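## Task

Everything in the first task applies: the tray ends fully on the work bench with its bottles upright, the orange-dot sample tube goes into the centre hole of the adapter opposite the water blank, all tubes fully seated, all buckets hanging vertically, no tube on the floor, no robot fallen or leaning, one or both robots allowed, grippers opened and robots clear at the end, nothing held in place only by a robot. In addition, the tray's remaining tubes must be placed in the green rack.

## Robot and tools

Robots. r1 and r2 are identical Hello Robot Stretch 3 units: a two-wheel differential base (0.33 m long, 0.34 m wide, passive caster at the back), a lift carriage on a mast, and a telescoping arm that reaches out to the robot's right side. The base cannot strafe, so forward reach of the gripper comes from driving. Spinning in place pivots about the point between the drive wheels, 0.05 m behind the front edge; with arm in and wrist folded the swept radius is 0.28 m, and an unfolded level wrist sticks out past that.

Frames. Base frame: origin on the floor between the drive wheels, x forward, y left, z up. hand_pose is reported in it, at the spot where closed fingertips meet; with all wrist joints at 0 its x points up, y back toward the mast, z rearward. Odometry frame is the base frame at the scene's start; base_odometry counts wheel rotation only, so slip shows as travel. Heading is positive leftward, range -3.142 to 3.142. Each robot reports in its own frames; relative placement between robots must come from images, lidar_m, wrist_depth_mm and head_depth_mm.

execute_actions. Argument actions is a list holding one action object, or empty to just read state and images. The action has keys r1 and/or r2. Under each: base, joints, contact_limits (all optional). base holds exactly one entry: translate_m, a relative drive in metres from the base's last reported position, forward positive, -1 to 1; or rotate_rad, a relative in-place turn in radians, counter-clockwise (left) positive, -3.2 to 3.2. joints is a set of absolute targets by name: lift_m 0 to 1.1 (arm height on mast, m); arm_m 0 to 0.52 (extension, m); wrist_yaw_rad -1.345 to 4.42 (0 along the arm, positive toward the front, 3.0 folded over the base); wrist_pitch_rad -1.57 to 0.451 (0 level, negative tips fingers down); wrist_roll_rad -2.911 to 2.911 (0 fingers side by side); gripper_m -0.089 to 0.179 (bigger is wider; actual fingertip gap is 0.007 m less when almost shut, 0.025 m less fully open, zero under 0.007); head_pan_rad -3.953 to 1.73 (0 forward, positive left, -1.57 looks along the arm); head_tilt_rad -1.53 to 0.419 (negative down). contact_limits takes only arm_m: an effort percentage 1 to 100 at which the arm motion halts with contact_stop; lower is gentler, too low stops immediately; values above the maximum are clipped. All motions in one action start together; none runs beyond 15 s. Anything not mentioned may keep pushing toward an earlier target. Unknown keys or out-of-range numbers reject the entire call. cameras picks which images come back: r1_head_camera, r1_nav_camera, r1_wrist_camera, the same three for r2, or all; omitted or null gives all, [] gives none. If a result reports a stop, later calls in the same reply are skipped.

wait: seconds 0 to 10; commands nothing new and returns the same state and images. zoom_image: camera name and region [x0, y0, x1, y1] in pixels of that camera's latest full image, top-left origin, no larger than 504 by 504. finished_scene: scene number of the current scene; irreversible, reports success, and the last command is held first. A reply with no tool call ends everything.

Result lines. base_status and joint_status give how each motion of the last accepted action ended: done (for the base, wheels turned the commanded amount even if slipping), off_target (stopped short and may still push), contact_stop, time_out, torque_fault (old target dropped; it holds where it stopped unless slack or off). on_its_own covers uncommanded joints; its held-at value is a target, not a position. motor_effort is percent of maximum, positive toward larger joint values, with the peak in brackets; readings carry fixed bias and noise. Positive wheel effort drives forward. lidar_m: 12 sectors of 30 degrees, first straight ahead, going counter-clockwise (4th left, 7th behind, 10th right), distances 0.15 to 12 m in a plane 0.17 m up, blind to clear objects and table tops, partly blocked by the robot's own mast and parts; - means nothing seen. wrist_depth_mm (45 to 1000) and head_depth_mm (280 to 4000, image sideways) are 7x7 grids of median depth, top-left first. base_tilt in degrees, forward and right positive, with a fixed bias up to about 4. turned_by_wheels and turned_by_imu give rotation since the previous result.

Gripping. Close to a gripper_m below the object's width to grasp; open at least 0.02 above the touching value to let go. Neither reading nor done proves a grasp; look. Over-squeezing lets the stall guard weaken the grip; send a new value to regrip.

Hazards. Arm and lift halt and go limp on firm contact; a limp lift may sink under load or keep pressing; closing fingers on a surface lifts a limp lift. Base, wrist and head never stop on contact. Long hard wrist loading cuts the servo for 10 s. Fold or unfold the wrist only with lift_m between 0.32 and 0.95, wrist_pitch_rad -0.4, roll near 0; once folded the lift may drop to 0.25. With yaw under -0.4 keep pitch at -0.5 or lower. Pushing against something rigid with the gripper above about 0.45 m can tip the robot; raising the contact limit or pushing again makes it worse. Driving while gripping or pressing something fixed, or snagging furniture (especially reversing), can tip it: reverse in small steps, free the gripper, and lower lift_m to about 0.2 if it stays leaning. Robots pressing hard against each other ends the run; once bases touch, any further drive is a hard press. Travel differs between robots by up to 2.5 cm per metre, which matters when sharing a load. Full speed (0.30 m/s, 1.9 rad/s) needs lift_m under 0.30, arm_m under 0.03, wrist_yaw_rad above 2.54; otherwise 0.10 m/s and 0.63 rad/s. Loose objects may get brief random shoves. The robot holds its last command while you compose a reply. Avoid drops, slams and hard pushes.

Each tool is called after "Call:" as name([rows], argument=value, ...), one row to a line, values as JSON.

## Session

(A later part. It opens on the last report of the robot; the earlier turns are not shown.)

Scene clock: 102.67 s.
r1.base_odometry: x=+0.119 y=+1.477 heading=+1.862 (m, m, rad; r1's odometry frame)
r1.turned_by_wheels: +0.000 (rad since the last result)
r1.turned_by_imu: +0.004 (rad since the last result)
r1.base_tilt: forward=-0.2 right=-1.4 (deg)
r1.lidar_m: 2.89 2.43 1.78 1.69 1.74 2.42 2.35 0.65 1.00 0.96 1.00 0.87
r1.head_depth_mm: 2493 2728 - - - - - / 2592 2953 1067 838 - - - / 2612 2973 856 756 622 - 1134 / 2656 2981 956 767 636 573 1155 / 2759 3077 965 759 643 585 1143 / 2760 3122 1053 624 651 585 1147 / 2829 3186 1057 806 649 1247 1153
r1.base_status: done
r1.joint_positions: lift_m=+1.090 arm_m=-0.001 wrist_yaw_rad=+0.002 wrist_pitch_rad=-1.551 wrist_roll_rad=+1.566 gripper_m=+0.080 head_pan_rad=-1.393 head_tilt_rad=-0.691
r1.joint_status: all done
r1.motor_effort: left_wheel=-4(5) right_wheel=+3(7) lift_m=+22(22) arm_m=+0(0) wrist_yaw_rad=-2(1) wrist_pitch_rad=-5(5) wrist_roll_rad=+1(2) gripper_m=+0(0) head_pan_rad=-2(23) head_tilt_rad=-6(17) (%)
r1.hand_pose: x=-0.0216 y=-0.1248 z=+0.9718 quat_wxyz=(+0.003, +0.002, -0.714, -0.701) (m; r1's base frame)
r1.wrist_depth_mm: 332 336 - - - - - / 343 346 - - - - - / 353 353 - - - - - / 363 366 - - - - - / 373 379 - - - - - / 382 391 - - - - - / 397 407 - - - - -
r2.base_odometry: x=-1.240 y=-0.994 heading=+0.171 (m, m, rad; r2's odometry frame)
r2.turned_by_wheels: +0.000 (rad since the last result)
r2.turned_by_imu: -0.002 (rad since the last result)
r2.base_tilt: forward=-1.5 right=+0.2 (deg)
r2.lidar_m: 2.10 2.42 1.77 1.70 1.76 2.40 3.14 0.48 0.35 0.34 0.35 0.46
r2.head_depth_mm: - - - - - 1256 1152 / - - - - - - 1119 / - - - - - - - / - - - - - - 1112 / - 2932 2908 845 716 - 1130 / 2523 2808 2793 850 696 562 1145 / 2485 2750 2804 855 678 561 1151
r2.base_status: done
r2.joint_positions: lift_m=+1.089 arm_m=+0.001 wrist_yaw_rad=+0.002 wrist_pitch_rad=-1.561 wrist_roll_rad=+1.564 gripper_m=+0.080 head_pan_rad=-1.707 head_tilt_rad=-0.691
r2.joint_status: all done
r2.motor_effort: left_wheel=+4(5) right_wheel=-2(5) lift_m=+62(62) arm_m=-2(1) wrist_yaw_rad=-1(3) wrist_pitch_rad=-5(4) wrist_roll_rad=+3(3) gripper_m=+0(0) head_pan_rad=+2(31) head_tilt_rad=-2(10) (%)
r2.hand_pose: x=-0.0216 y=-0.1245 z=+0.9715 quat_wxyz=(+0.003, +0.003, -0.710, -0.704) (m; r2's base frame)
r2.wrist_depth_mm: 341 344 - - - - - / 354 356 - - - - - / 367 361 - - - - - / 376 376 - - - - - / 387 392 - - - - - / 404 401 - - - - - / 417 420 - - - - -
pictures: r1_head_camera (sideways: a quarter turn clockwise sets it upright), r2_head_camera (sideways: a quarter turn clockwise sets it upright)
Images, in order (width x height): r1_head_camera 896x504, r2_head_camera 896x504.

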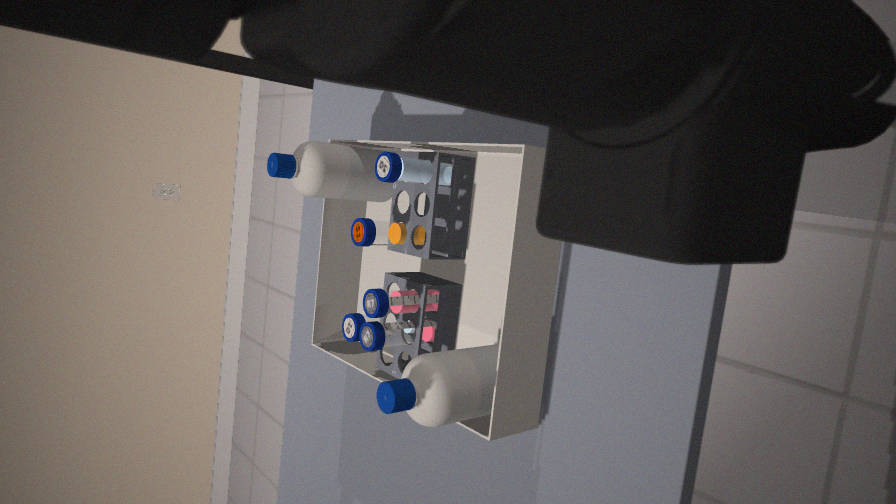

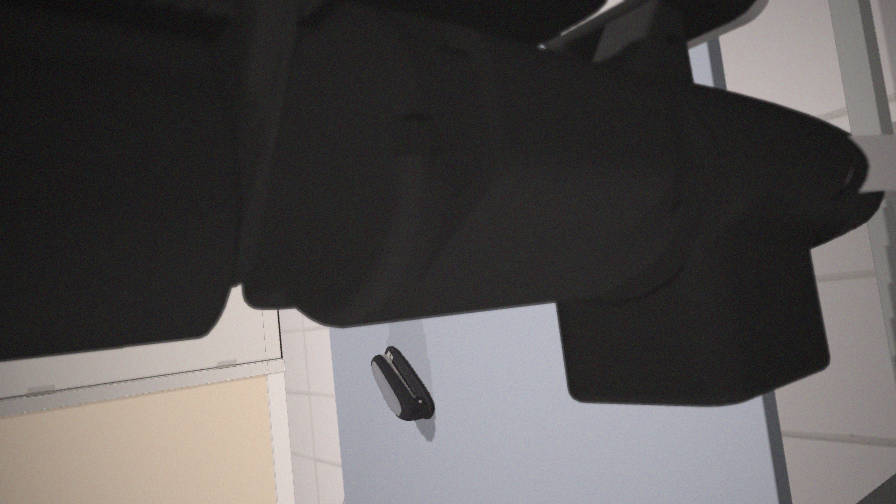

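Call:
execute_actions([
  {"r1":{"base":{"translate_m":0.15},"joints":{"arm_m":0.42}},"r2":{"base":{"translate_m":-0.35},"joints":{"arm_m":0.42}}},
], cameras=["r1_wrist_camera","r2_wrist_camera","r2_head_camera"])

Scene clock: 116.87 s.
r1.base_odometry: x=+0.076 y=+1.621 heading=+1.862 (m, m, rad; r1's odometry frame)
r1.turned_by_wheels: +0.000 (rad since the last result)
r1.turned_by_imu: +0.002 (rad since the last result)
r1.base_tilt: forward=-0.3 right=-1.4 (deg)
r1.lidar_m: 2.74 2.43 1.77 1.69 1.75 2.42 2.50 0.78 1.00 0.96 1.00 0.74
r1.head_depth_mm: 2635 2954 938 732 620 547 1156 / 664 - 905 754 625 547 1152 / 2594 2935 1058 754 629 558 1162 / 2676 3041 1065 606 634 573 1152 / 2675 3090 1062 805 650 572 1152 / 2775 3167 1058 803 649 585 1155 / 2811 3133 1056 804 649 1242 1152
r1.base_status: done
r1.joint_positions: lift_m=+1.090 arm_m=+0.420 wrist_yaw_rad=+0.000 wrist_pitch_rad=-1.552 wrist_roll_rad=+1.567 gripper_m=+0.080 head_pan_rad=-1.393 head_tilt_rad=-0.692
r1.joint_status: all done
r1.motor_effort: left_wheel=-4(8) right_wheel=+3(9) lift_m=+22(22) arm_m=+3(3) wrist_yaw_rad=+0(2) wrist_pitch_rad=-5(5) wrist_roll_rad=+1(2) gripper_m=+0(0) head_pan_rad=-3(3) head_tilt_rad=-5(4) (%)
r1.hand_pose: x=-0.0215 y=-0.5450 z=+0.9718 quat_wxyz=(+0.002, +0.001, -0.713, -0.701) (m; r1's base frame)
r1.wrist_depth_mm: 290 292 299 338 345 350 - / 277 338 316 350 354 362 - / 348 344 324 362 366 373 - / 355 361 364 373 379 385 - / 361 376 355 381 388 403 - / 361 384 354 294 299 - - / 351 352 410 328 419 - -
r2.base_odometry: x=-1.585 y=-1.054 heading=+0.171 (m, m, rad; r2's odometry frame)
r2.turned_by_wheels: +0.000 (rad since the last result)
r2.turned_by_imu: +0.000 (rad since the last result)
r2.base_tilt: forward=-1.6 right=+0.3 (deg)
r2.lidar_m: 2.45 2.42 1.76 1.69 1.76 2.40 2.80 0.48 0.35 0.34 0.35 0.48
r2.head_depth_mm: 2777 3064 1102 826 661 592 1147 / 2675 3000 1112 833 664 580 1152 / 2643 2969 1114 803 665 581 1157 / - 2921 890 800 664 569 1153 / - - 1458 783 652 558 1165 / 2448 2813 2772 634 653 561 1161 / 2470 2743 2797 852 677 561 1144
r2.base_status: done
r2.joint_positions: lift_m=+1.089 arm_m=+0.420 wrist_yaw_rad=+0.000 wrist_pitch_rad=-1.561 wrist_roll_rad=+1.566 gripper_m=+0.080 head_pan_rad=-1.707 head_tilt_rad=-0.691
r2.joint_status: all done
r2.motor_effort: left_wheel=+3(4) right_wheel=-3(5) lift_m=+63(62) arm_m=+2(3) wrist_yaw_rad=+1(2) wrist_pitch_rad=-4(5) wrist_roll_rad=+2(3) gripper_m=+0(0) head_pan_rad=+3(3) head_tilt_rad=-2(3) (%)
r2.hand_pose: x=-0.0215 y=-0.5427 z=+0.9716 quat_wxyz=(+0.002, +0.002, -0.710, -0.704) (m; r2's base frame)
r2.wrist_depth_mm: 328 283 338 337 339 338 - / 306 293 342 348 347 351 - / 360 302 358 357 358 360 - / 373 341 364 368 372 372 - / 383 319 380 373 380 383 - / 373 329 363 255 396 402 - / 418 412 415 243 411 415 -
pictures: r1_wrist_camera, r2_head_camera (sideways: a quarter turn clockwise sets it upright), r2_wrist_camera
Images, in order (width x height): r1_wrist_camera 644x364, r2_head_camera 896x504, r2_wrist_camera 644x364.

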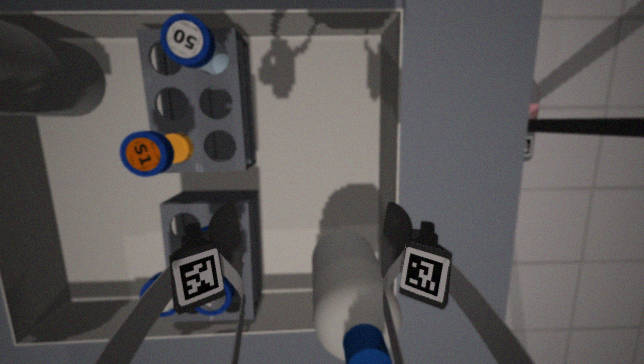

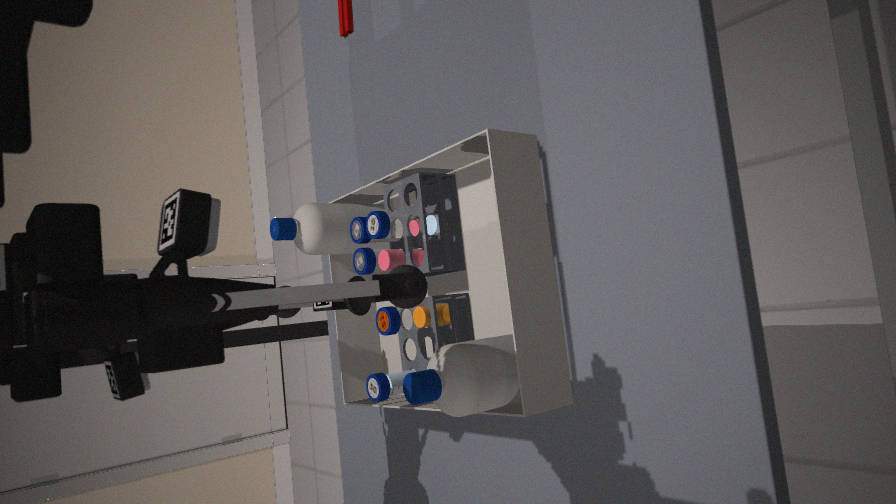

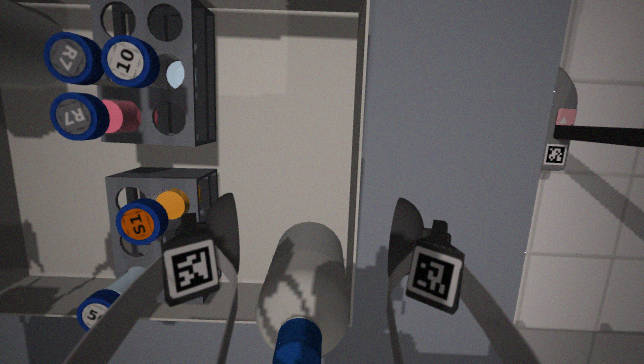

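Call:
execute_actions([
  {"r1":{"joints":{"arm_m":0.345,"lift_m":1.02}},"r2":{"base":{"translate_m":-0.015},"joints":{"arm_m":0.385,"lift_m":1.02}}},
], cameras=["r1_wrist_camera","r2_wrist_camera"])

Scene clock: 128.63 s.
r1.base_odometry: x=+0.076 y=+1.621 heading=+1.862 (m, m, rad; r1's odometry frame)
r1.turned_by_wheels: +0.000 (rad since the last result)
r1.turned_by_imu: +0.001 (rad since the last result)
r1.base_tilt: forward=-0.4 right=-1.5 (deg)
r1.lidar_m: 2.74 2.42 1.77 1.69 1.75 2.42 2.50 0.78 1.00 0.96 1.00 0.74
r1.head_depth_mm: - - 943 734 620 548 1165 / 634 - - 752 621 548 1154 / 2571 2950 934 751 631 559 1158 / 2704 3027 1064 608 635 572 1149 / 2731 3095 1059 807 650 573 1160 / 2775 3090 1059 801 649 586 1146 / 2827 3179 1053 803 649 1248 1154
r1.base_status: not commanded
r1.joint_positions: lift_m=+1.020 arm_m=+0.345 wrist_yaw_rad=+0.000 wrist_pitch_rad=-1.552 wrist_roll_rad=+1.567 gripper_m=+0.080 head_pan_rad=-1.393 head_tilt_rad=-0.692
r1.joint_status: all done
r1.motor_effort: left_wheel=-3(3) right_wheel=+3(3) lift_m=+14(21) arm_m=-3(2) wrist_yaw_rad=+0(0) wrist_pitch_rad=-4(5) wrist_roll_rad=+1(0) gripper_m=+1(0) head_pan_rad=-2(3) head_tilt_rad=-4(4) (%)
r1.hand_pose: x=-0.0215 y=-0.4707 z=+0.9023 quat_wxyz=(+0.002, +0.001, -0.713, -0.701) (m; r1's base frame)
r1.wrist_depth_mm: 193 247 270 276 280 284 - / 216 270 278 283 287 291 - / 223 276 287 292 295 300 - / 258 294 296 300 307 - - / 250 270 305 311 318 - - / 187 246 270 299 331 - - / 189 289 203 295 340 - -
r2.base_odometry: x=-1.600 y=-1.056 heading=+0.172 (m, m, rad; r2's odometry frame)
r2.turned_by_wheels: +0.000 (rad since the last result)
r2.turned_by_imu: +0.000 (rad since the last result)
r2.base_tilt: forward=-1.5 right=+0.2 (deg)
r2.lidar_m: 2.47 2.41 1.76 1.70 1.75 2.40 2.78 0.49 0.35 0.34 0.35 0.48
r2.head_depth_mm: 2638 - 989 828 661 594 1145 / 2584 - 1113 830 663 580 1147 / 2531 3040 1067 803 665 581 1151 / - 3041 856 800 664 570 1158 / 2419 1330 960 791 653 558 1159 / 692 2785 2794 627 653 560 1169 / 2475 2751 2773 856 677 562 1144
r2.base_status: done
r2.joint_positions: lift_m=+1.021 arm_m=+0.385 wrist_yaw_rad=+0.000 wrist_pitch_rad=-1.562 wrist_roll_rad=+1.566 gripper_m=+0.080 head_pan_rad=-1.707 head_tilt_rad=-0.691
r2.joint_status: all done
r2.motor_effort: left_wheel=+3(6) right_wheel=-3(5) lift_m=+18(54) arm_m=-4(4) wrist_yaw_rad=-1(1) wrist_pitch_rad=-4(4) wrist_roll_rad=+2(2) gripper_m=+0(0) head_pan_rad=+3(3) head_tilt_rad=-3(3) (%)
r2.hand_pose: x=-0.0215 y=-0.5082 z=+0.9030 quat_wxyz=(+0.002, +0.002, -0.710, -0.704) (m; r2's base frame)
r2.wrist_depth_mm: 222 271 273 273 274 274 970 / 228 277 281 282 280 281 - / 232 287 292 289 292 290 - / 298 300 300 303 299 297 - / 246 276 309 308 310 311 - / 252 291 280 320 319 316 - / 263 302 206 329 332 333 -
pictures: r1_wrist_camera, r2_wrist_camera
Images, in order (width x height): r1_wrist_camera 644x364, r2_wrist_camera 644x364.

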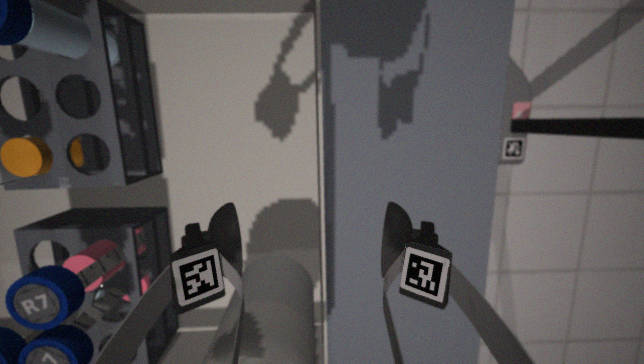

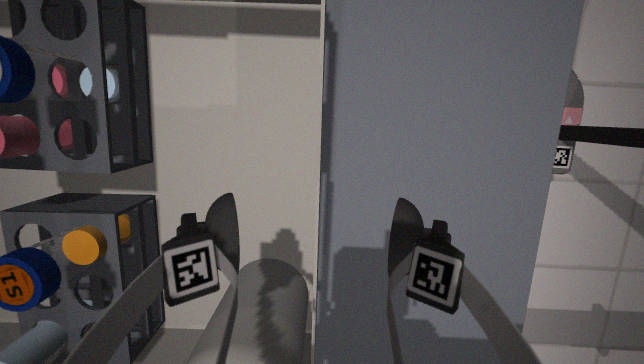

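Call:
execute_actions([
  {"r1":{"joints":{"lift_m":0.94}},"r2":{"joints":{"lift_m":0.94}}},
], cameras=["r1_wrist_camera","r2_wrist_camera"])

Call:
execute_actions([
  {"r1":{"joints":{"gripper_m":-0.06}},"r2":{"joints":{"gripper_m":-0.06}}},
], cameras=[])

Call:
execute_actions([
  {"r1":{"joints":{"lift_m":1.085}},"r2":{"joints":{"lift_m":1.085}}},
], cameras=["r1_wrist_camera","r2_wrist_camera","r1_head_camera"])

Scene clock: 141.90 s.
r1.base_odometry: x=+0.076 y=+1.621 heading=+1.862 (m, m, rad; r1's odometry frame)
r1.turned_by_wheels: +0.000 (rad since the last result)
r1.turned_by_imu: +0.001 (rad since the last result)
r1.base_tilt: forward=-0.3 right=-1.4 (deg)
r1.lidar_m: 2.74 2.43 1.77 1.69 1.75 2.42 2.50 0.78 1.00 0.96 1.00 0.74
r1.head_depth_mm: 2524 2729 - 735 619 548 1154 / 2437 750 - 740 624 547 1157 / 922 2843 1528 751 624 558 1161 / 2653 3004 1063 607 633 572 1162 / 2691 3118 1063 808 650 570 1154 / 2765 3156 1051 801 649 586 1154 / 2797 3166 1051 803 648 1246 1151
r1.base_status: not commanded
r1.joint_positions: lift_m=+0.940 arm_m=+0.345 wrist_yaw_rad=+0.000 wrist_pitch_rad=-1.552 wrist_roll_rad=+1.567 gripper_m=+0.080 head_pan_rad=-1.393 head_tilt_rad=-0.692
r1.joint_status: all done
r1.motor_effort: left_wheel=-3(4) right_wheel=+3(3) lift_m=+14(14) arm_m=-3(3) wrist_yaw_rad=+0(0) wrist_pitch_rad=-4(5) wrist_roll_rad=+1(1) gripper_m=+1(0) head_pan_rad=-2(2) head_tilt_rad=-5(5) (%)
r1.hand_pose: x=-0.0215 y=-0.4707 z=+0.8223 quat_wxyz=(+0.002, +0.001, -0.713, -0.701) (m; r1's base frame)
r1.wrist_depth_mm: 188 194 196 199 204 205 976 / 192 200 202 204 209 212 - / 182 205 208 212 216 218 - / 181 212 215 218 224 225 - / 214 218 222 226 229 234 - / 181 224 229 233 239 242 - / 197 234 203 241 248 251 -
r2.base_odometry: x=-1.600 y=-1.056 heading=+0.172 (m, m, rad; r2's odometry frame)
r2.turned_by_wheels: +0.000 (rad since the last result)
r2.turned_by_imu: +0.000 (rad since the last result)
r2.base_tilt: forward=-1.5 right=+0.2 (deg)
r2.lidar_m: 2.47 2.42 1.76 1.70 1.76 2.39 2.79 0.49 0.35 0.34 0.35 0.48
r2.head_depth_mm: 2699 3048 2815 - 626 591 1153 / 2671 2975 - 803 661 579 1151 / 2616 2844 1072 802 665 580 1157 / 2589 - - 795 655 569 1160 / 2484 779 1521 793 652 557 1161 / 1110 2702 2778 628 654 560 1165 / 2408 2787 2828 853 678 561 1147
r2.base_status: not commanded
r2.joint_positions: lift_m=+0.941 arm_m=+0.385 wrist_yaw_rad=+0.000 wrist_pitch_rad=-1.562 wrist_roll_rad=+1.566 gripper_m=+0.080 head_pan_rad=-1.707 head_tilt_rad=-0.691
r2.joint_status: all done
r2.motor_effort: left_wheel=+3(3) right_wheel=-2(2) lift_m=+17(15) arm_m=-4(4) wrist_yaw_rad=-1(1) wrist_pitch_rad=-4(4) wrist_roll_rad=+2(3) gripper_m=+0(0) head_pan_rad=+3(3) head_tilt_rad=-2(3) (%)
r2.hand_pose: x=-0.0215 y=-0.5082 z=+0.8230 quat_wxyz=(+0.002, +0.002, -0.710, -0.704) (m; r2's base frame)
r2.wrist_depth_mm: 196 197 198 198 200 199 198 / 200 206 203 203 205 205 205 / 207 210 210 211 212 210 210 / 212 218 217 219 218 218 217 / 221 225 225 226 225 226 225 / 204 232 233 232 235 232 234 / 233 242 206 239 243 241 244
pictures: r1_wrist_camera, r2_wrist_camera
Images, in order (width x height): r1_wrist_camera 644x364, r2_wrist_camera 644x364.

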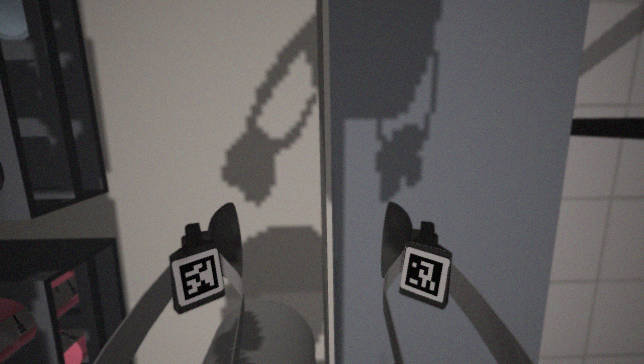

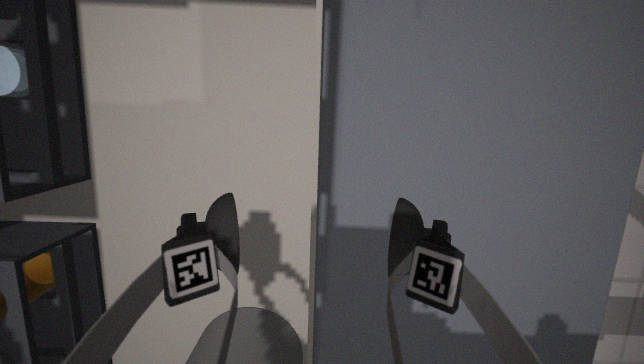

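Scene clock: 143.80 s.
r1.base_odometry: x=+0.076 y=+1.621 heading=+1.862 (m, m, rad; r1's odometry frame)
r1.turned_by_wheels: +0.000 (rad since the last result)
r1.turned_by_imu: +0.000 (rad since the last result)
r1.base_tilt: forward=-0.3 right=-1.5 (deg)
r1.lidar_m: 2.74 2.43 1.77 1.69 1.75 2.42 2.50 0.78 1.00 0.96 1.00 0.73
r1.head_depth_mm: 2541 2740 - 735 618 548 1161 / 2443 750 - 755 631 547 1152 / 918 2822 1501 750 634 558 1152 / 2663 3038 1059 609 632 574 1151 / 2714 3121 1062 807 652 571 1149 / 2825 3215 1054 804 647 586 1152 / 2815 3188 1055 805 649 1245 1154
r1.base_status: not commanded
r1.joint_positions: lift_m=+0.940 arm_m=+0.345 wrist_yaw_rad=+0.001 wrist_pitch_rad=-1.561 wrist_roll_rad=+1.567 gripper_m=-0.059 head_pan_rad=-1.393 head_tilt_rad=-0.692
r1.joint_status: all done
r1.motor_effort: left_wheel=-3(3) right_wheel=+3(3) lift_m=+18(17) arm_m=-1(3) wrist_yaw_rad=-1(1) wrist_pitch_rad=+0(5) wrist_roll_rad=+1(1) gripper_m=-24(99) head_pan_rad=-2(2) head_tilt_rad=-5(5) (%)
r1.hand_pose: x=-0.0216 y=-0.4682 z=+0.8223 quat_wxyz=(+0.002, +0.002, -0.710, -0.704) (m; r1's base frame)
r1.wrist_depth_mm: 186 192 194 198 203 206 966 / 193 197 200 204 209 213 - / 196 203 206 211 216 220 - / 199 209 211 218 224 227 - / 211 215 218 - 231 235 - / 188 222 224 - 239 243 - / 194 228 193 241 246 253 -
r2.base_odometry: x=-1.600 y=-1.056 heading=+0.172 (m, m, rad; r2's odometry frame)
r2.turned_by_wheels: +0.000 (rad since the last result)
r2.turned_by_imu: +0.000 (rad since the last result)
r2.base_tilt: forward=-1.5 right=+0.3 (deg)
r2.lidar_m: 2.48 2.42 1.76 1.70 1.77 2.41 2.79 0.48 0.35 0.34 0.35 0.48
r2.head_depth_mm: 2717 3056 2833 - 624 593 1148 / 2676 3001 - 802 663 579 1153 / 2626 2848 1070 797 665 582 1152 / 2606 - - 793 660 569 1159 / 2499 772 1500 789 651 559 1162 / 1106 2712 2796 621 645 560 1165 / 2419 2770 2811 854 676 561 1149
r2.base_status: not commanded
r2.joint_positions: lift_m=+0.940 arm_m=+0.385 wrist_yaw_rad=+0.000 wrist_pitch_rad=-1.568 wrist_roll_rad=+1.566 gripper_m=-0.059 head_pan_rad=-1.707 head_tilt_rad=-0.691
r2.joint_status: all done
r2.motor_effort: left_wheel=+3(3) right_wheel=-2(2) lift_m=+26(26) arm_m=-3(4) wrist_yaw_rad=-1(1) wrist_pitch_rad=-1(4) wrist_roll_rad=+2(2) gripper_m=-21(98) head_pan_rad=+2(3) head_tilt_rad=-3(3) (%)
r2.hand_pose: x=-0.0215 y=-0.5064 z=+0.8229 quat_wxyz=(+0.002, +0.002, -0.708, -0.706) (m; r2's base frame)
r2.wrist_depth_mm: 193 195 195 196 199 199 198 / 196 202 201 202 205 205 205 / 202 207 208 210 212 212 213 / 209 215 214 216 218 217 217 / 219 222 222 - 226 226 227 / 200 230 230 233 233 233 238 / 230 237 199 239 243 242 -
pictures: none
No camera images: the call's "cameras" was empty. Leave "cameras" out to get every camera's image.

Scene clock: 145.97 s.
r1.base_odometry: x=+0.076 y=+1.621 heading=+1.862 (m, m, rad; r1's odometry frame)
r1.turned_by_wheels: +0.000 (rad since the last result)
r1.turned_by_imu: +0.001 (rad since the last result)
r1.base_tilt: forward=-0.3 right=-1.3 (deg)
r1.lidar_m: 2.75 2.43 1.77 1.69 1.75 2.42 2.50 0.78 1.00 0.96 1.00 0.74
r1.head_depth_mm: - 739 668 548 652 547 1154 / 670 - 673 553 655 546 1159 / 2541 2798 653 563 652 559 1150 / 2684 2967 506 561 651 571 1150 / 2761 3111 1061 780 650 573 1151 / 2724 3192 1058 803 648 585 1147 / 2847 3139 1053 805 649 1248 1159
r1.base_status: not commanded
r1.joint_positions: lift_m=+1.084 arm_m=+0.345 wrist_yaw_rad=+0.001 wrist_pitch_rad=-1.561 wrist_roll_rad=+1.567 gripper_m=-0.050 head_pan_rad=-1.393 head_tilt_rad=-0.692
r1.joint_status: all done
r1.on_its_own: gripper_m is held at -0.051, not at your -0.060, by its stall guard, which is not easing now
r1.motor_effort: left_wheel=-3(3) right_wheel=+3(3) lift_m=+26(28) arm_m=-1(1) wrist_yaw_rad=-1(1) wrist_pitch_rad=-1(0) wrist_roll_rad=+1(1) gripper_m=-20(22) head_pan_rad=-3(2) head_tilt_rad=-4(4) (%)
r1.hand_pose: x=-0.0216 y=-0.4682 z=+0.9667 quat_wxyz=(+0.002, +0.002, -0.710, -0.704) (m; r1's base frame)
r1.wrist_depth_mm: 189 193 195 332 343 - - / 193 198 201 346 353 - - / 196 204 207 356 366 - - / 199 210 212 366 379 - - / 210 216 219 - 387 - - / 188 221 225 232 404 - - / 194 228 191 405 420 - -
r2.base_odometry: x=-1.600 y=-1.056 heading=+0.172 (m, m, rad; r2's odometry frame)
r2.turned_by_wheels: +0.000 (rad since the last result)
r2.turned_by_imu: +0.000 (rad since the last result)
r2.base_tilt: forward=-1.5 right=+0.3 (deg)
r2.lidar_m: 2.47 2.42 1.76 1.70 1.76 2.40 2.79 0.48 0.35 0.34 0.35 0.48
r2.head_depth_mm: 2781 3048 1102 825 661 592 1141 / 2737 2992 1114 801 662 580 1149 / 2641 2919 715 753 666 580 1151 / - 2744 718 601 668 568 1159 / - - 711 684 671 559 1162 / 2366 2767 670 572 674 560 1164 / 2471 2751 1049 795 678 561 1148
r2.base_status: not commanded
r2.joint_positions: lift_m=+1.084 arm_m=+0.385 wrist_yaw_rad=+0.000 wrist_pitch_rad=-1.568 wrist_roll_rad=+1.566 gripper_m=-0.056 head_pan_rad=-1.707 head_tilt_rad=-0.691
r2.joint_status: all done
r2.motor_effort: left_wheel=+3(3) right_wheel=-2(2) lift_m=+72(74) arm_m=-3(4) wrist_yaw_rad=+0(1) wrist_pitch_rad=-1(1) wrist_roll_rad=+2(2) gripper_m=-20(21) head_pan_rad=+3(3) head_tilt_rad=-3(4) (%)
r2.hand_pose: x=-0.0215 y=-0.5064 z=+0.9664 quat_wxyz=(+0.002, +0.002, -0.708, -0.706) (m; r2's base frame)
r2.wrist_depth_mm: 192 194 195 196 334 336 - / 196 200 200 203 344 344 - / 202 208 207 210 354 352 - / 209 214 214 216 366 374 - / 219 224 223 - 381 - - / 200 230 231 391 393 - - / 230 238 198 401 402 - -
pictures: r1_head_camera (sideways: a quarter turn clockwise sets it upright), r1_wrist_camera, r2_wrist_camera
Images, in order (width x height): r1_head_camera 896x504, r1_wrist_camera 644x364, r2_wrist_camera 644x364.

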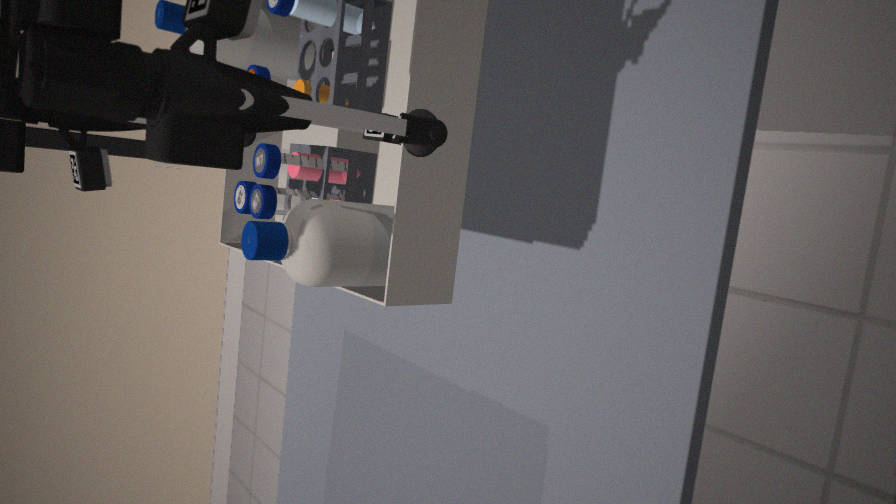

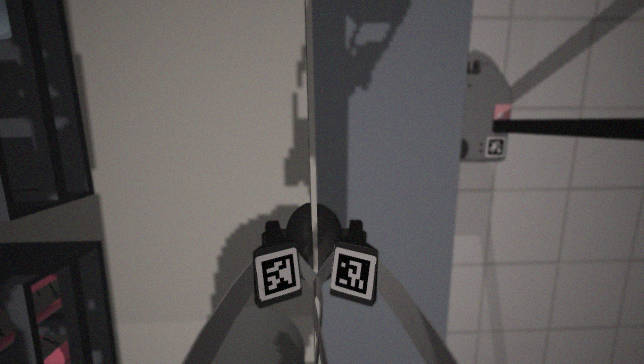

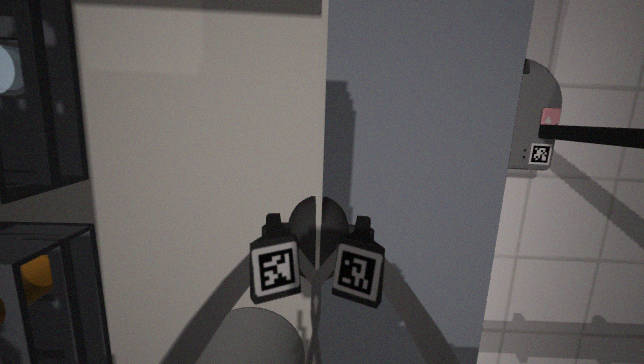

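Call:
execute_actions([
  {"r1":{"base":{"translate_m":-0.8},"joints":{"lift_m":1.095}},"r2":{"base":{"translate_m":0.8},"joints":{"lift_m":1.095}}},
], cameras=[])

Call:
execute_actions([
  {"r1":{"base":{"translate_m":-0.8}},"r2":{"base":{"translate_m":0.8},"joints":{"head_pan_rad":-0.9,"head_tilt_rad":-0.5}}},
], cameras=["r2_nav_camera"])

Scene clock: 161.63 s.
r1.base_odometry: x=+0.305 y=+0.854 heading=+1.862 (m, m, rad; r1's odometry frame)
r1.turned_by_wheels: +0.000 (rad since the last result)
r1.turned_by_imu: +0.005 (rad since the last result)
r1.base_tilt: forward=-0.4 right=-1.4 (deg)
r1.lidar_m: 1.50 2.42 1.75 1.69 1.77 2.43 1.71 1.93 3.14 0.32 1.00 1.37
r1.head_depth_mm: - 714 654 536 1602 1351 1156 / 676 - 670 632 1606 1333 1149 / 2561 2872 649 550 1527 1309 1154 / 2712 3019 498 562 652 572 1108 / 2726 3079 1056 779 652 585 1153 / 2810 3182 1056 768 648 586 1156 / 2822 3142 1054 801 648 1254 1146
r1.base_status: done
r1.joint_positions: lift_m=+1.094 arm_m=+0.345 wrist_yaw_rad=+0.001 wrist_pitch_rad=-1.561 wrist_roll_rad=+1.567 gripper_m=-0.050 head_pan_rad=-1.393 head_tilt_rad=-0.692
r1.joint_status: all done
r1.on_its_own: gripper_m is held at -0.051, not at your -0.060, by its stall guard, which is not easing now
r1.motor_effort: left_wheel=-3(8) right_wheel=+3(4) lift_m=+26(27) arm_m=-1(2) wrist_yaw_rad=-1(1) wrist_pitch_rad=+0(0) wrist_roll_rad=+1(1) gripper_m=-20(20) head_pan_rad=-3(3) head_tilt_rad=-5(4) (%)
r1.hand_pose: x=-0.0216 y=-0.4682 z=+0.9767 quat_wxyz=(+0.002, +0.002, -0.710, -0.704) (m; r1's base frame)
r1.wrist_depth_mm: 189 192 196 - - - - / 193 199 201 - - - - / 196 204 208 - - - - / 197 210 212 389 - - - / 211 215 219 - 399 - - / 188 222 224 232 414 - - / 194 228 192 328 430 - -
r2.base_odometry: x=-0.812 y=-0.920 heading=+0.172 (m, m, rad; r2's odometry frame)
r2.turned_by_wheels: +0.000 (rad since the last result)
r2.turned_by_imu: -0.002 (rad since the last result)
r2.base_tilt: forward=-1.5 right=+0.2 (deg)
r2.lidar_m: 1.68 2.43 1.77 1.70 1.76 2.40 1.34 0.48 0.34 0.34 3.14 1.91
r2.head_depth_mm: 2708 3042 1107 826 658 592 1150 / 2644 2945 1116 805 663 580 1151 / 2622 2894 710 756 666 567 935 / - 770 699 756 1463 1324 1160 / - - 704 583 1578 1354 1162 / 1211 2780 542 570 1641 1360 1166 / 2470 2792 2445 1938 1645 1363 1170
r2.base_status: done
r2.joint_positions: lift_m=+1.094 arm_m=+0.385 wrist_yaw_rad=+0.000 wrist_pitch_rad=-1.574 wrist_roll_rad=+1.566 gripper_m=-0.056 head_pan_rad=-1.707 head_tilt_rad=-0.691
r2.joint_status: all done
r2.motor_effort: left_wheel=+3(8) right_wheel=-2(3) lift_m=+71(77) arm_m=-3(3) wrist_yaw_rad=-1(1) wrist_pitch_rad=+2(2) wrist_roll_rad=+2(2) gripper_m=-21(20) head_pan_rad=+3(3) head_tilt_rad=-2(3) (%)
r2.hand_pose: x=-0.0215 y=-0.5048 z=+0.9766 quat_wxyz=(+0.002, +0.002, -0.706, -0.709) (m; r2's base frame)
r2.wrist_depth_mm: 192 194 194 197 343 346 - / 195 200 201 203 352 353 - / 202 206 207 209 365 360 - / 207 214 214 215 - - - / 216 222 222 - - - - / 199 229 229 234 - - - / 230 236 198 - - - -
pictures: none
No camera images: the call's "cameras" was empty. Leave "cameras" out to get every camera's image.

Scene clock: 170.90 s.
r1.base_odometry: x=+0.535 y=+0.088 heading=+1.861 (m, m, rad; r1's odometry frame)
r1.turned_by_wheels: +0.000 (rad since the last result)
r1.turned_by_imu: +0.003 (rad since the last result)
r1.base_tilt: forward=-0.2 right=-1.3 (deg)
r1.lidar_m: 2.27 2.40 1.77 1.71 1.77 2.43 2.33 0.95 1.31 1.30 1.27 0.89
r1.head_depth_mm: - 712 655 534 1601 1337 1158 / 691 - 667 592 1603 1337 1157 / 2546 2853 647 548 1597 1340 1152 / 2698 2990 498 562 1595 1348 1158 / 2722 3136 2614 1912 1605 1335 1156 / 2798 3231 2583 1970 1600 1340 1150 / 2839 3171 2585 1978 1594 1349 1155
r1.base_status: done
r1.joint_positions: lift_m=+1.094 arm_m=+0.345 wrist_yaw_rad=+0.001 wrist_pitch_rad=-1.562 wrist_roll_rad=+1.567 gripper_m=-0.050 head_pan_rad=-1.393 head_tilt_rad=-0.692
r1.joint_status: not commanded
r1.on_its_own: gripper_m is held at -0.051, not at your -0.060, by its stall guard, which is not easing now
r1.motor_effort: left_wheel=-4(9) right_wheel=+4(5) lift_m=+26(26) arm_m=-1(1) wrist_yaw_rad=-1(1) wrist_pitch_rad=+0(0) wrist_roll_rad=+1(1) gripper_m=-21(21) head_pan_rad=-3(2) head_tilt_rad=-5(4) (%)
r1.hand_pose: x=-0.0216 y=-0.4681 z=+0.9767 quat_wxyz=(+0.002, +0.002, -0.710, -0.704) (m; r1's base frame)
r1.wrist_depth_mm: 189 193 195 - - - - / 191 198 201 - - - - / 195 204 206 - - - - / 198 210 212 - - - - / 211 216 219 - - - - / 188 221 224 231 - - - / 193 228 196 - - - -
r2.base_odometry: x=-0.024 y=-0.783 heading=+0.172 (m, m, rad; r2's odometry frame)
r2.turned_by_wheels: +0.000 (rad since the last result)
r2.turned_by_imu: -0.001 (rad since the last result)
r2.base_tilt: forward=-1.5 right=+0.3 (deg)
r2.lidar_m: 1.25 2.44 1.77 1.70 1.77 2.41 1.33 0.94 1.31 1.30 1.28 0.91
r2.head_depth_mm: 2619 2804 3055 2670 1929 1520 1251 / 2801 3027 3290 2652 1950 1527 1262 / 2979 3261 3504 2687 1960 1529 1265 / 3205 3544 3745 2336 1900 1542 1268 / 3503 3867 - 1361 1976 1552 1276 / 3757 - - 1210 1984 1558 1278 / - - - 1158 1851 1433 1245
r2.base_status: done
r2.joint_positions: lift_m=+1.094 arm_m=+0.385 wrist_yaw_rad=+0.000 wrist_pitch_rad=-1.584 wrist_roll_rad=+1.568 gripper_m=-0.056 head_pan_rad=-0.907 head_tilt_rad=-0.507
r2.joint_status: all done
r2.motor_effort: left_wheel=+2(9) right_wheel=-2(3) lift_m=+71(71) arm_m=-2(3) wrist_yaw_rad=+0(1) wrist_pitch_rad=+6(6) wrist_roll_rad=+1(2) gripper_m=-21(21) head_pan_rad=+3(37) head_tilt_rad=+3(12) (%)
r2.hand_pose: x=-0.0215 y=-0.5024 z=+0.9768 quat_wxyz=(+0.001, +0.001, -0.702, -0.712) (m; r2's base frame)
r2.wrist_depth_mm: 190 192 193 195 - - - / 194 199 200 203 - - - / 200 205 206 210 - - - / 209 213 214 215 - - - / 214 220 220 - - - - / 197 228 228 234 - - - / 227 235 197 - - - -
pictures: r2_nav_camera (sideways: a quarter turn counterclockwise sets it upright)
Images, in order (width x height): r2_nav_camera 672x504.

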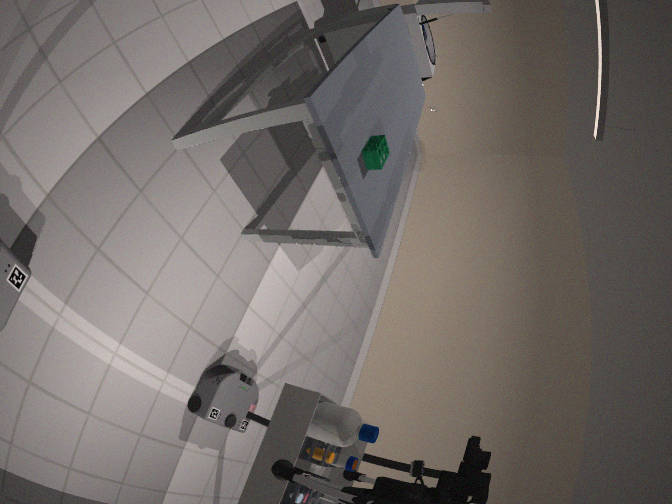

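Call:
execute_actions([
  {"r1":{"base":{"translate_m":-0.8}},"r2":{"base":{"translate_m":0.8},"joints":{"arm_m":0.37}}},
], cameras=[])

Call:
execute_actions([
  {"r1":{"base":{"translate_m":-0.4},"joints":{"head_pan_rad":-1.9}},"r2":{"base":{"translate_m":0.4}}},
], cameras=["r2_nav_camera","r1_head_camera"])

Scene clock: 184.67 s.
r1.base_odometry: x=+0.764 y=-0.679 heading=+1.861 (m, m, rad; r1's odometry frame)
r1.turned_by_wheels: +0.000 (rad since the last result)
r1.turned_by_imu: +0.005 (rad since the last result)
r1.base_tilt: forward=-0.2 right=-1.4 (deg)
r1.lidar_m: 1.66 2.41 1.77 1.71 1.78 2.43 1.54 1.36 0.33 0.38 3.13 1.89
r1.head_depth_mm: - 717 662 534 652 547 1134 / 1173 - 669 632 691 574 800 / 2570 2821 650 551 1599 1332 1154 / 2659 2995 503 565 1605 1338 1159 / 2708 3099 2611 1920 1594 1338 1153 / 2757 3161 2625 1980 1603 1331 1154 / 2795 3163 2583 1978 1600 1331 1147
r1.base_status: done
r1.joint_positions: lift_m=+1.094 arm_m=+0.345 wrist_yaw_rad=+0.001 wrist_pitch_rad=-1.561 wrist_roll_rad=+1.568 gripper_m=-0.050 head_pan_rad=-1.393 head_tilt_rad=-0.692
r1.joint_status: not commanded
r1.on_its_own: gripper_m is held at -0.051, not at your -0.060, by its stall guard, which is not easing now
r1.motor_effort: left_wheel=-4(10) right_wheel=+4(5) lift_m=+26(26) arm_m=-1(1) wrist_yaw_rad=-1(1) wrist_pitch_rad=+0(5) wrist_roll_rad=+1(1) gripper_m=-20(21) head_pan_rad=-3(3) head_tilt_rad=-4(4) (%)
r1.hand_pose: x=-0.0216 y=-0.4682 z=+0.9767 quat_wxyz=(+0.002, +0.001, -0.710, -0.704) (m; r1's base frame)
r1.wrist_depth_mm: 188 193 196 344 349 - - / 191 199 201 352 363 - - / 195 204 206 365 372 - - / 199 209 212 - - - - / 211 216 218 - - - - / 189 222 225 - - - - / 193 230 193 - - - -
r2.base_odometry: x=+0.765 y=-0.646 heading=+0.172 (m, m, rad; r2's odometry frame)
r2.turned_by_wheels: +0.000 (rad since the last result)
r2.turned_by_imu: -0.002 (rad since the last result)
r2.base_tilt: forward=-1.5 right=+0.3 (deg)
r2.lidar_m: 1.22 2.44 1.78 1.71 1.77 2.41 1.71 1.94 3.15 0.32 0.33 0.46
r2.head_depth_mm: 2606 2803 3029 1103 767 631 520 / 2802 2988 3251 1112 776 635 522 / 3001 3247 3559 1120 812 636 537 / 3222 3516 3778 1122 815 639 1181 / 3487 3821 - 1136 822 642 1274 / 3715 - - 1143 827 711 1248 / 3490 3726 3758 1154 832 1515 1226
r2.base_status: done
r2.joint_positions: lift_m=+1.094 arm_m=+0.370 wrist_yaw_rad=+0.000 wrist_pitch_rad=-1.572 wrist_roll_rad=+1.569 gripper_m=-0.056 head_pan_rad=-0.907 head_tilt_rad=-0.507
r2.joint_status: all done
r2.motor_effort: left_wheel=+3(8) right_wheel=-2(2) lift_m=+71(72) arm_m=-3(4) wrist_yaw_rad=-1(0) wrist_pitch_rad=+1(6) wrist_roll_rad=+1(1) gripper_m=-20(21) head_pan_rad=+3(3) head_tilt_rad=+3(2) (%)
r2.hand_pose: x=-0.0215 y=-0.4905 z=+0.9765 quat_wxyz=(+0.001, +0.000, -0.707, -0.708) (m; r2's base frame)
r2.wrist_depth_mm: 191 194 194 196 - - - / 195 199 201 203 - - - / 201 207 206 210 - - - / 211 214 214 215 - - - / 212 220 222 - 390 - - / 200 230 230 233 402 - - / 230 236 197 411 417 - -
pictures: none
No camera images: the call's "cameras" was empty. Leave "cameras" out to get every camera's image.

Scene clock: 190.13 s.
r1.base_odometry: x=+0.878 y=-1.062 heading=+1.861 (m, m, rad; r1's odometry frame)
r1.turned_by_wheels: +0.000 (rad since the last result)
r1.turned_by_imu: +0.002 (rad since the last result)
r1.base_tilt: forward=-0.3 right=-1.3 (deg)
r1.lidar_m: 2.05 2.42 1.77 1.71 1.77 2.44 1.34 1.16 0.99 0.96 0.41 2.25
r1.head_depth_mm: 3178 3415 1063 810 653 1316 1155 / 3055 3413 1067 808 652 1279 1151 / 2896 3223 1057 807 651 1252 1162 / 2765 3127 1016 754 652 572 1152 / 2729 2954 663 562 650 559 1151 / 2690 790 659 545 649 545 1155 / - - 626 520 649 543 1126
r1.base_status: done
r1.joint_positions: lift_m=+1.094 arm_m=+0.345 wrist_yaw_rad=+0.001 wrist_pitch_rad=-1.562 wrist_roll_rad=+1.569 gripper_m=-0.050 head_pan_rad=-1.893 head_tilt_rad=-0.692
r1.joint_status: all done
r1.on_its_own: gripper_m is held at -0.051, not at your -0.060, by its stall guard, which is not easing now
r1.motor_effort: left_wheel=-5(9) right_wheel=+5(5) lift_m=+26(26) arm_m=-1(1) wrist_yaw_rad=-1(1) wrist_pitch_rad=+0(0) wrist_roll_rad=+0(1) gripper_m=-21(20) head_pan_rad=-4(24) head_tilt_rad=-5(4) (%)
r1.hand_pose: x=-0.0216 y=-0.4681 z=+0.9767 quat_wxyz=(+0.001, +0.001, -0.710, -0.704) (m; r1's base frame)
r1.wrist_depth_mm: 189 193 196 199 350 - - / 192 198 201 204 361 - - / 196 203 207 210 375 - - / 198 209 212 375 383 - - / 210 214 219 - 399 - - / 188 221 224 318 416 - - / 193 228 195 415 432 - -
r2.base_odometry: x=+1.159 y=-0.578 heading=+0.172 (m, m, rad; r2's odometry frame)
r2.turned_by_wheels: +0.000 (rad since the last result)
r2.turned_by_imu: -0.001 (rad since the last result)
r2.base_tilt: forward=-1.5 right=+0.3 (deg)
r2.lidar_m: 1.48 2.45 1.79 1.71 1.77 2.41 2.10 0.45 0.33 0.32 0.33 0.45
r2.head_depth_mm: 2593 2811 3034 1112 801 630 520 / 2770 3035 3249 1112 809 634 521 / 2982 3247 3498 1117 812 635 537 / 3189 3498 3698 1128 815 638 1172 / 3486 3830 - 1137 820 642 1277 / 3445 3686 3847 1150 825 710 1239 / 3128 3300 3362 1152 829 1515 1220
r2.base_status: done
r2.joint_positions: lift_m=+1.094 arm_m=+0.370 wrist_yaw_rad=+0.000 wrist_pitch_rad=-1.582 wrist_roll_rad=+1.570 gripper_m=-0.056 head_pan_rad=-0.907 head_tilt_rad=-0.507
r2.joint_status: not commanded
r2.motor_effort: left_wheel=+3(8) right_wheel=-1(3) lift_m=+72(71) arm_m=-2(3) wrist_yaw_rad=+0(1) wrist_pitch_rad=+5(6) wrist_roll_rad=+0(1) gripper_m=-20(21) head_pan_rad=+3(3) head_tilt_rad=+2(2) (%)
r2.hand_pose: x=-0.0215 y=-0.4879 z=+0.9768 quat_wxyz=(+0.000, +0.000, -0.703, -0.711) (m; r2's base frame)
r2.wrist_depth_mm: 190 193 194 195 344 347 - / 194 198 201 204 356 357 - / 199 205 206 209 363 367 - / 213 212 215 216 377 - - / 212 219 222 - 388 - - / 198 228 231 233 405 - - / 219 235 197 410 414 - -
pictures: r1_head_camera (sideways: a quarter turn clockwise sets it upright), r2_nav_camera (sideways: a quarter turn counterclockwise sets it upright)
Images, in order (width x height): r1_head_camera 896x504, r2_nav_camera 672x504.

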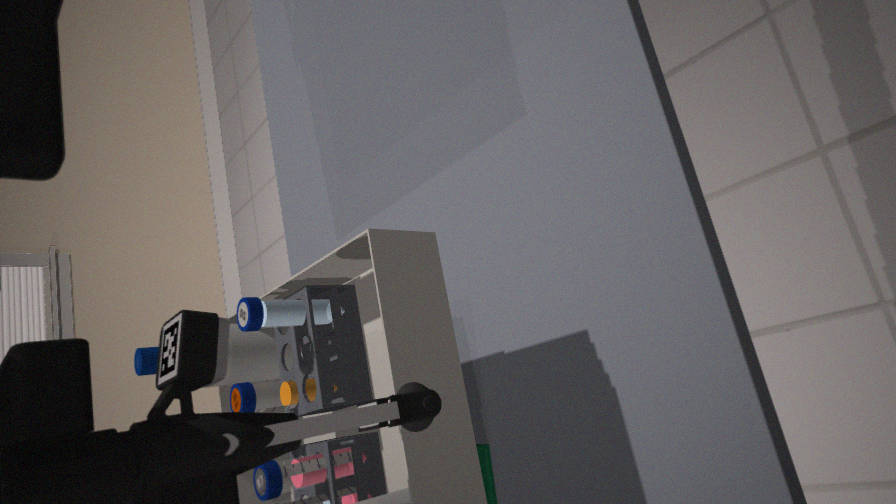

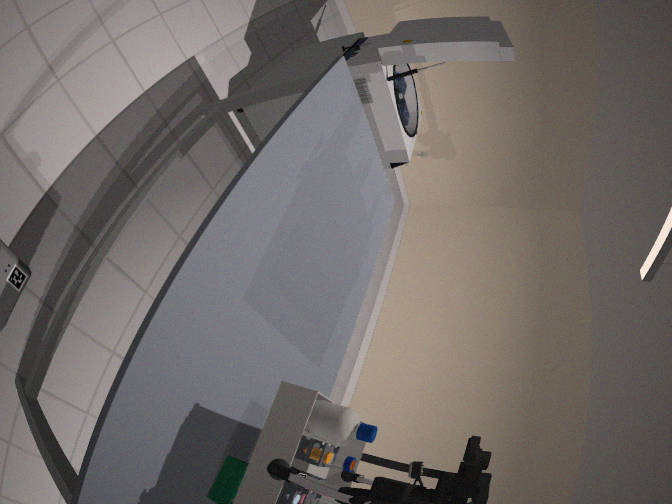

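Call:
execute_actions([
  {"r1":{"base":{"translate_m":-0.42}},"r2":{"base":{"translate_m":0.42},"joints":{"arm_m":0.355,"head_pan_rad":-1.9,"head_tilt_rad":-0.8}}},
], cameras=["r2_nav_camera","r1_head_camera"])

Scene clock: 199.97 s.
r1.base_odometry: x=+0.998 y=-1.464 heading=+1.861 (m, m, rad; r1's odometry frame)
r1.turned_by_wheels: +0.000 (rad since the last result)
r1.turned_by_imu: +0.003 (rad since the last result)
r1.base_tilt: forward=-0.2 right=-1.4 (deg)
r1.lidar_m: 2.46 2.41 1.77 1.71 1.78 2.44 1.07 0.77 0.99 0.95 0.99 0.75
r1.head_depth_mm: 3203 3400 1070 810 654 1307 1161 / 3046 3384 1062 808 656 1275 1156 / 2935 3216 1059 810 653 1250 1150 / 2778 3141 1019 754 650 574 1157 / 2719 2946 672 564 653 557 1162 / 2718 807 668 549 647 544 1149 / - - 623 523 648 544 1103
r1.base_status: done
r1.joint_positions: lift_m=+1.094 arm_m=+0.345 wrist_yaw_rad=+0.000 wrist_pitch_rad=-1.556 wrist_roll_rad=+1.570 gripper_m=-0.050 head_pan_rad=-1.893 head_tilt_rad=-0.692
r1.joint_status: not commanded
r1.on_its_own: gripper_m is held at -0.051, not at your -0.060, by its stall guard, which is not easing now
r1.motor_effort: left_wheel=-5(10) right_wheel=+5(7) lift_m=+26(26) arm_m=-1(1) wrist_yaw_rad=-1(0) wrist_pitch_rad=-3(6) wrist_roll_rad=-1(0) gripper_m=-20(22) head_pan_rad=-2(2) head_tilt_rad=-4(5) (%)
r1.hand_pose: x=-0.0215 y=-0.4695 z=+0.9766 quat_wxyz=(+0.000, +0.000, -0.712, -0.702) (m; r1's base frame)
r1.wrist_depth_mm: 189 194 196 342 350 - - / 192 199 201 354 364 - - / 197 204 207 366 374 - - / 200 210 213 377 386 - - / 211 216 219 - 397 - - / 190 223 224 - 409 - - / 194 230 193 416 429 - -
r2.base_odometry: x=+1.573 y=-0.506 heading=+0.172 (m, m, rad; r2's odometry frame)
r2.turned_by_wheels: +0.000 (rad since the last result)
r2.turned_by_imu: -0.001 (rad since the last result)
r2.base_tilt: forward=-1.5 right=+0.3 (deg)
r2.lidar_m: 1.45 2.47 1.79 1.71 1.78 2.41 2.53 0.45 0.33 0.32 0.33 0.45
r2.head_depth_mm: 3072 3034 884 736 641 1276 1113 / 2943 3106 933 739 613 1278 1110 / 2838 3042 940 742 615 1253 1076 / 2751 2992 601 744 616 1208 1081 / 2650 711 656 727 619 563 1080 / 2546 685 659 710 622 551 1129 / - 760 625 692 623 531 1131
r2.base_status: done
r2.joint_positions: lift_m=+1.094 arm_m=+0.355 wrist_yaw_rad=-0.001 wrist_pitch_rad=-1.566 wrist_roll_rad=+1.571 gripper_m=-0.056 head_pan_rad=-1.893 head_tilt_rad=-0.790
r2.joint_status: all done
r2.motor_effort: left_wheel=+3(7) right_wheel=-1(1) lift_m=+71(71) arm_m=-4(3) wrist_yaw_rad=+0(1) wrist_pitch_rad=-2(5) wrist_roll_rad=+0(0) gripper_m=-20(20) head_pan_rad=-3(39) head_tilt_rad=-4(17) (%)
r2.hand_pose: x=-0.0215 y=-0.4769 z=+0.9764 quat_wxyz=(+0.000, +0.000, -0.708, -0.706) (m; r2's base frame)
r2.wrist_depth_mm: 190 195 194 198 342 347 - / 196 201 200 204 354 354 - / 202 206 207 210 363 365 - / 212 215 215 214 375 - - / 211 222 222 - 387 - - / 201 230 229 403 399 - - / 230 238 197 408 418 - -
pictures: r1_head_camera (sideways: a quarter turn clockwise sets it upright), r2_nav_camera (sideways: a quarter turn counterclockwise sets it upright)
Images, in order (width x height): r1_head_camera 896x504, r2_nav_camera 672x504.

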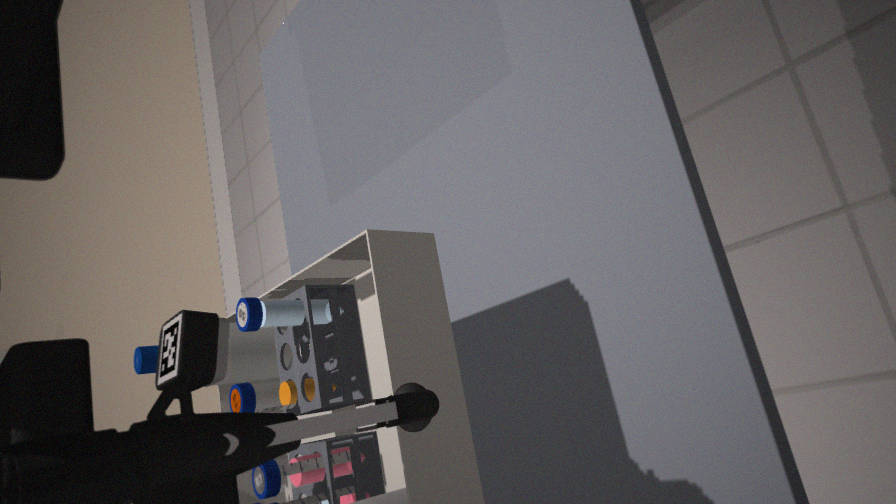

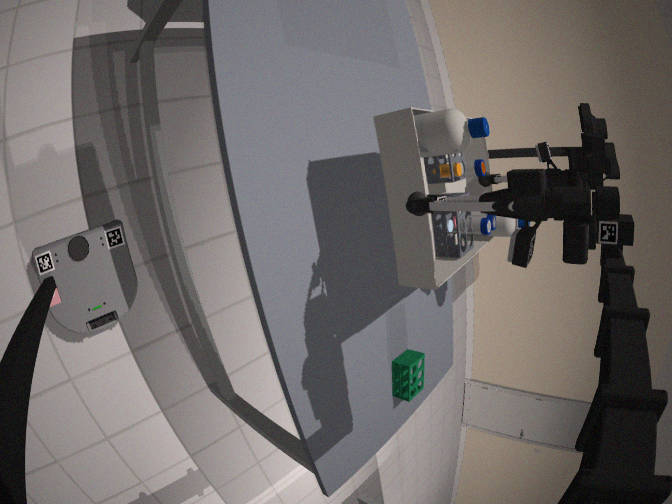

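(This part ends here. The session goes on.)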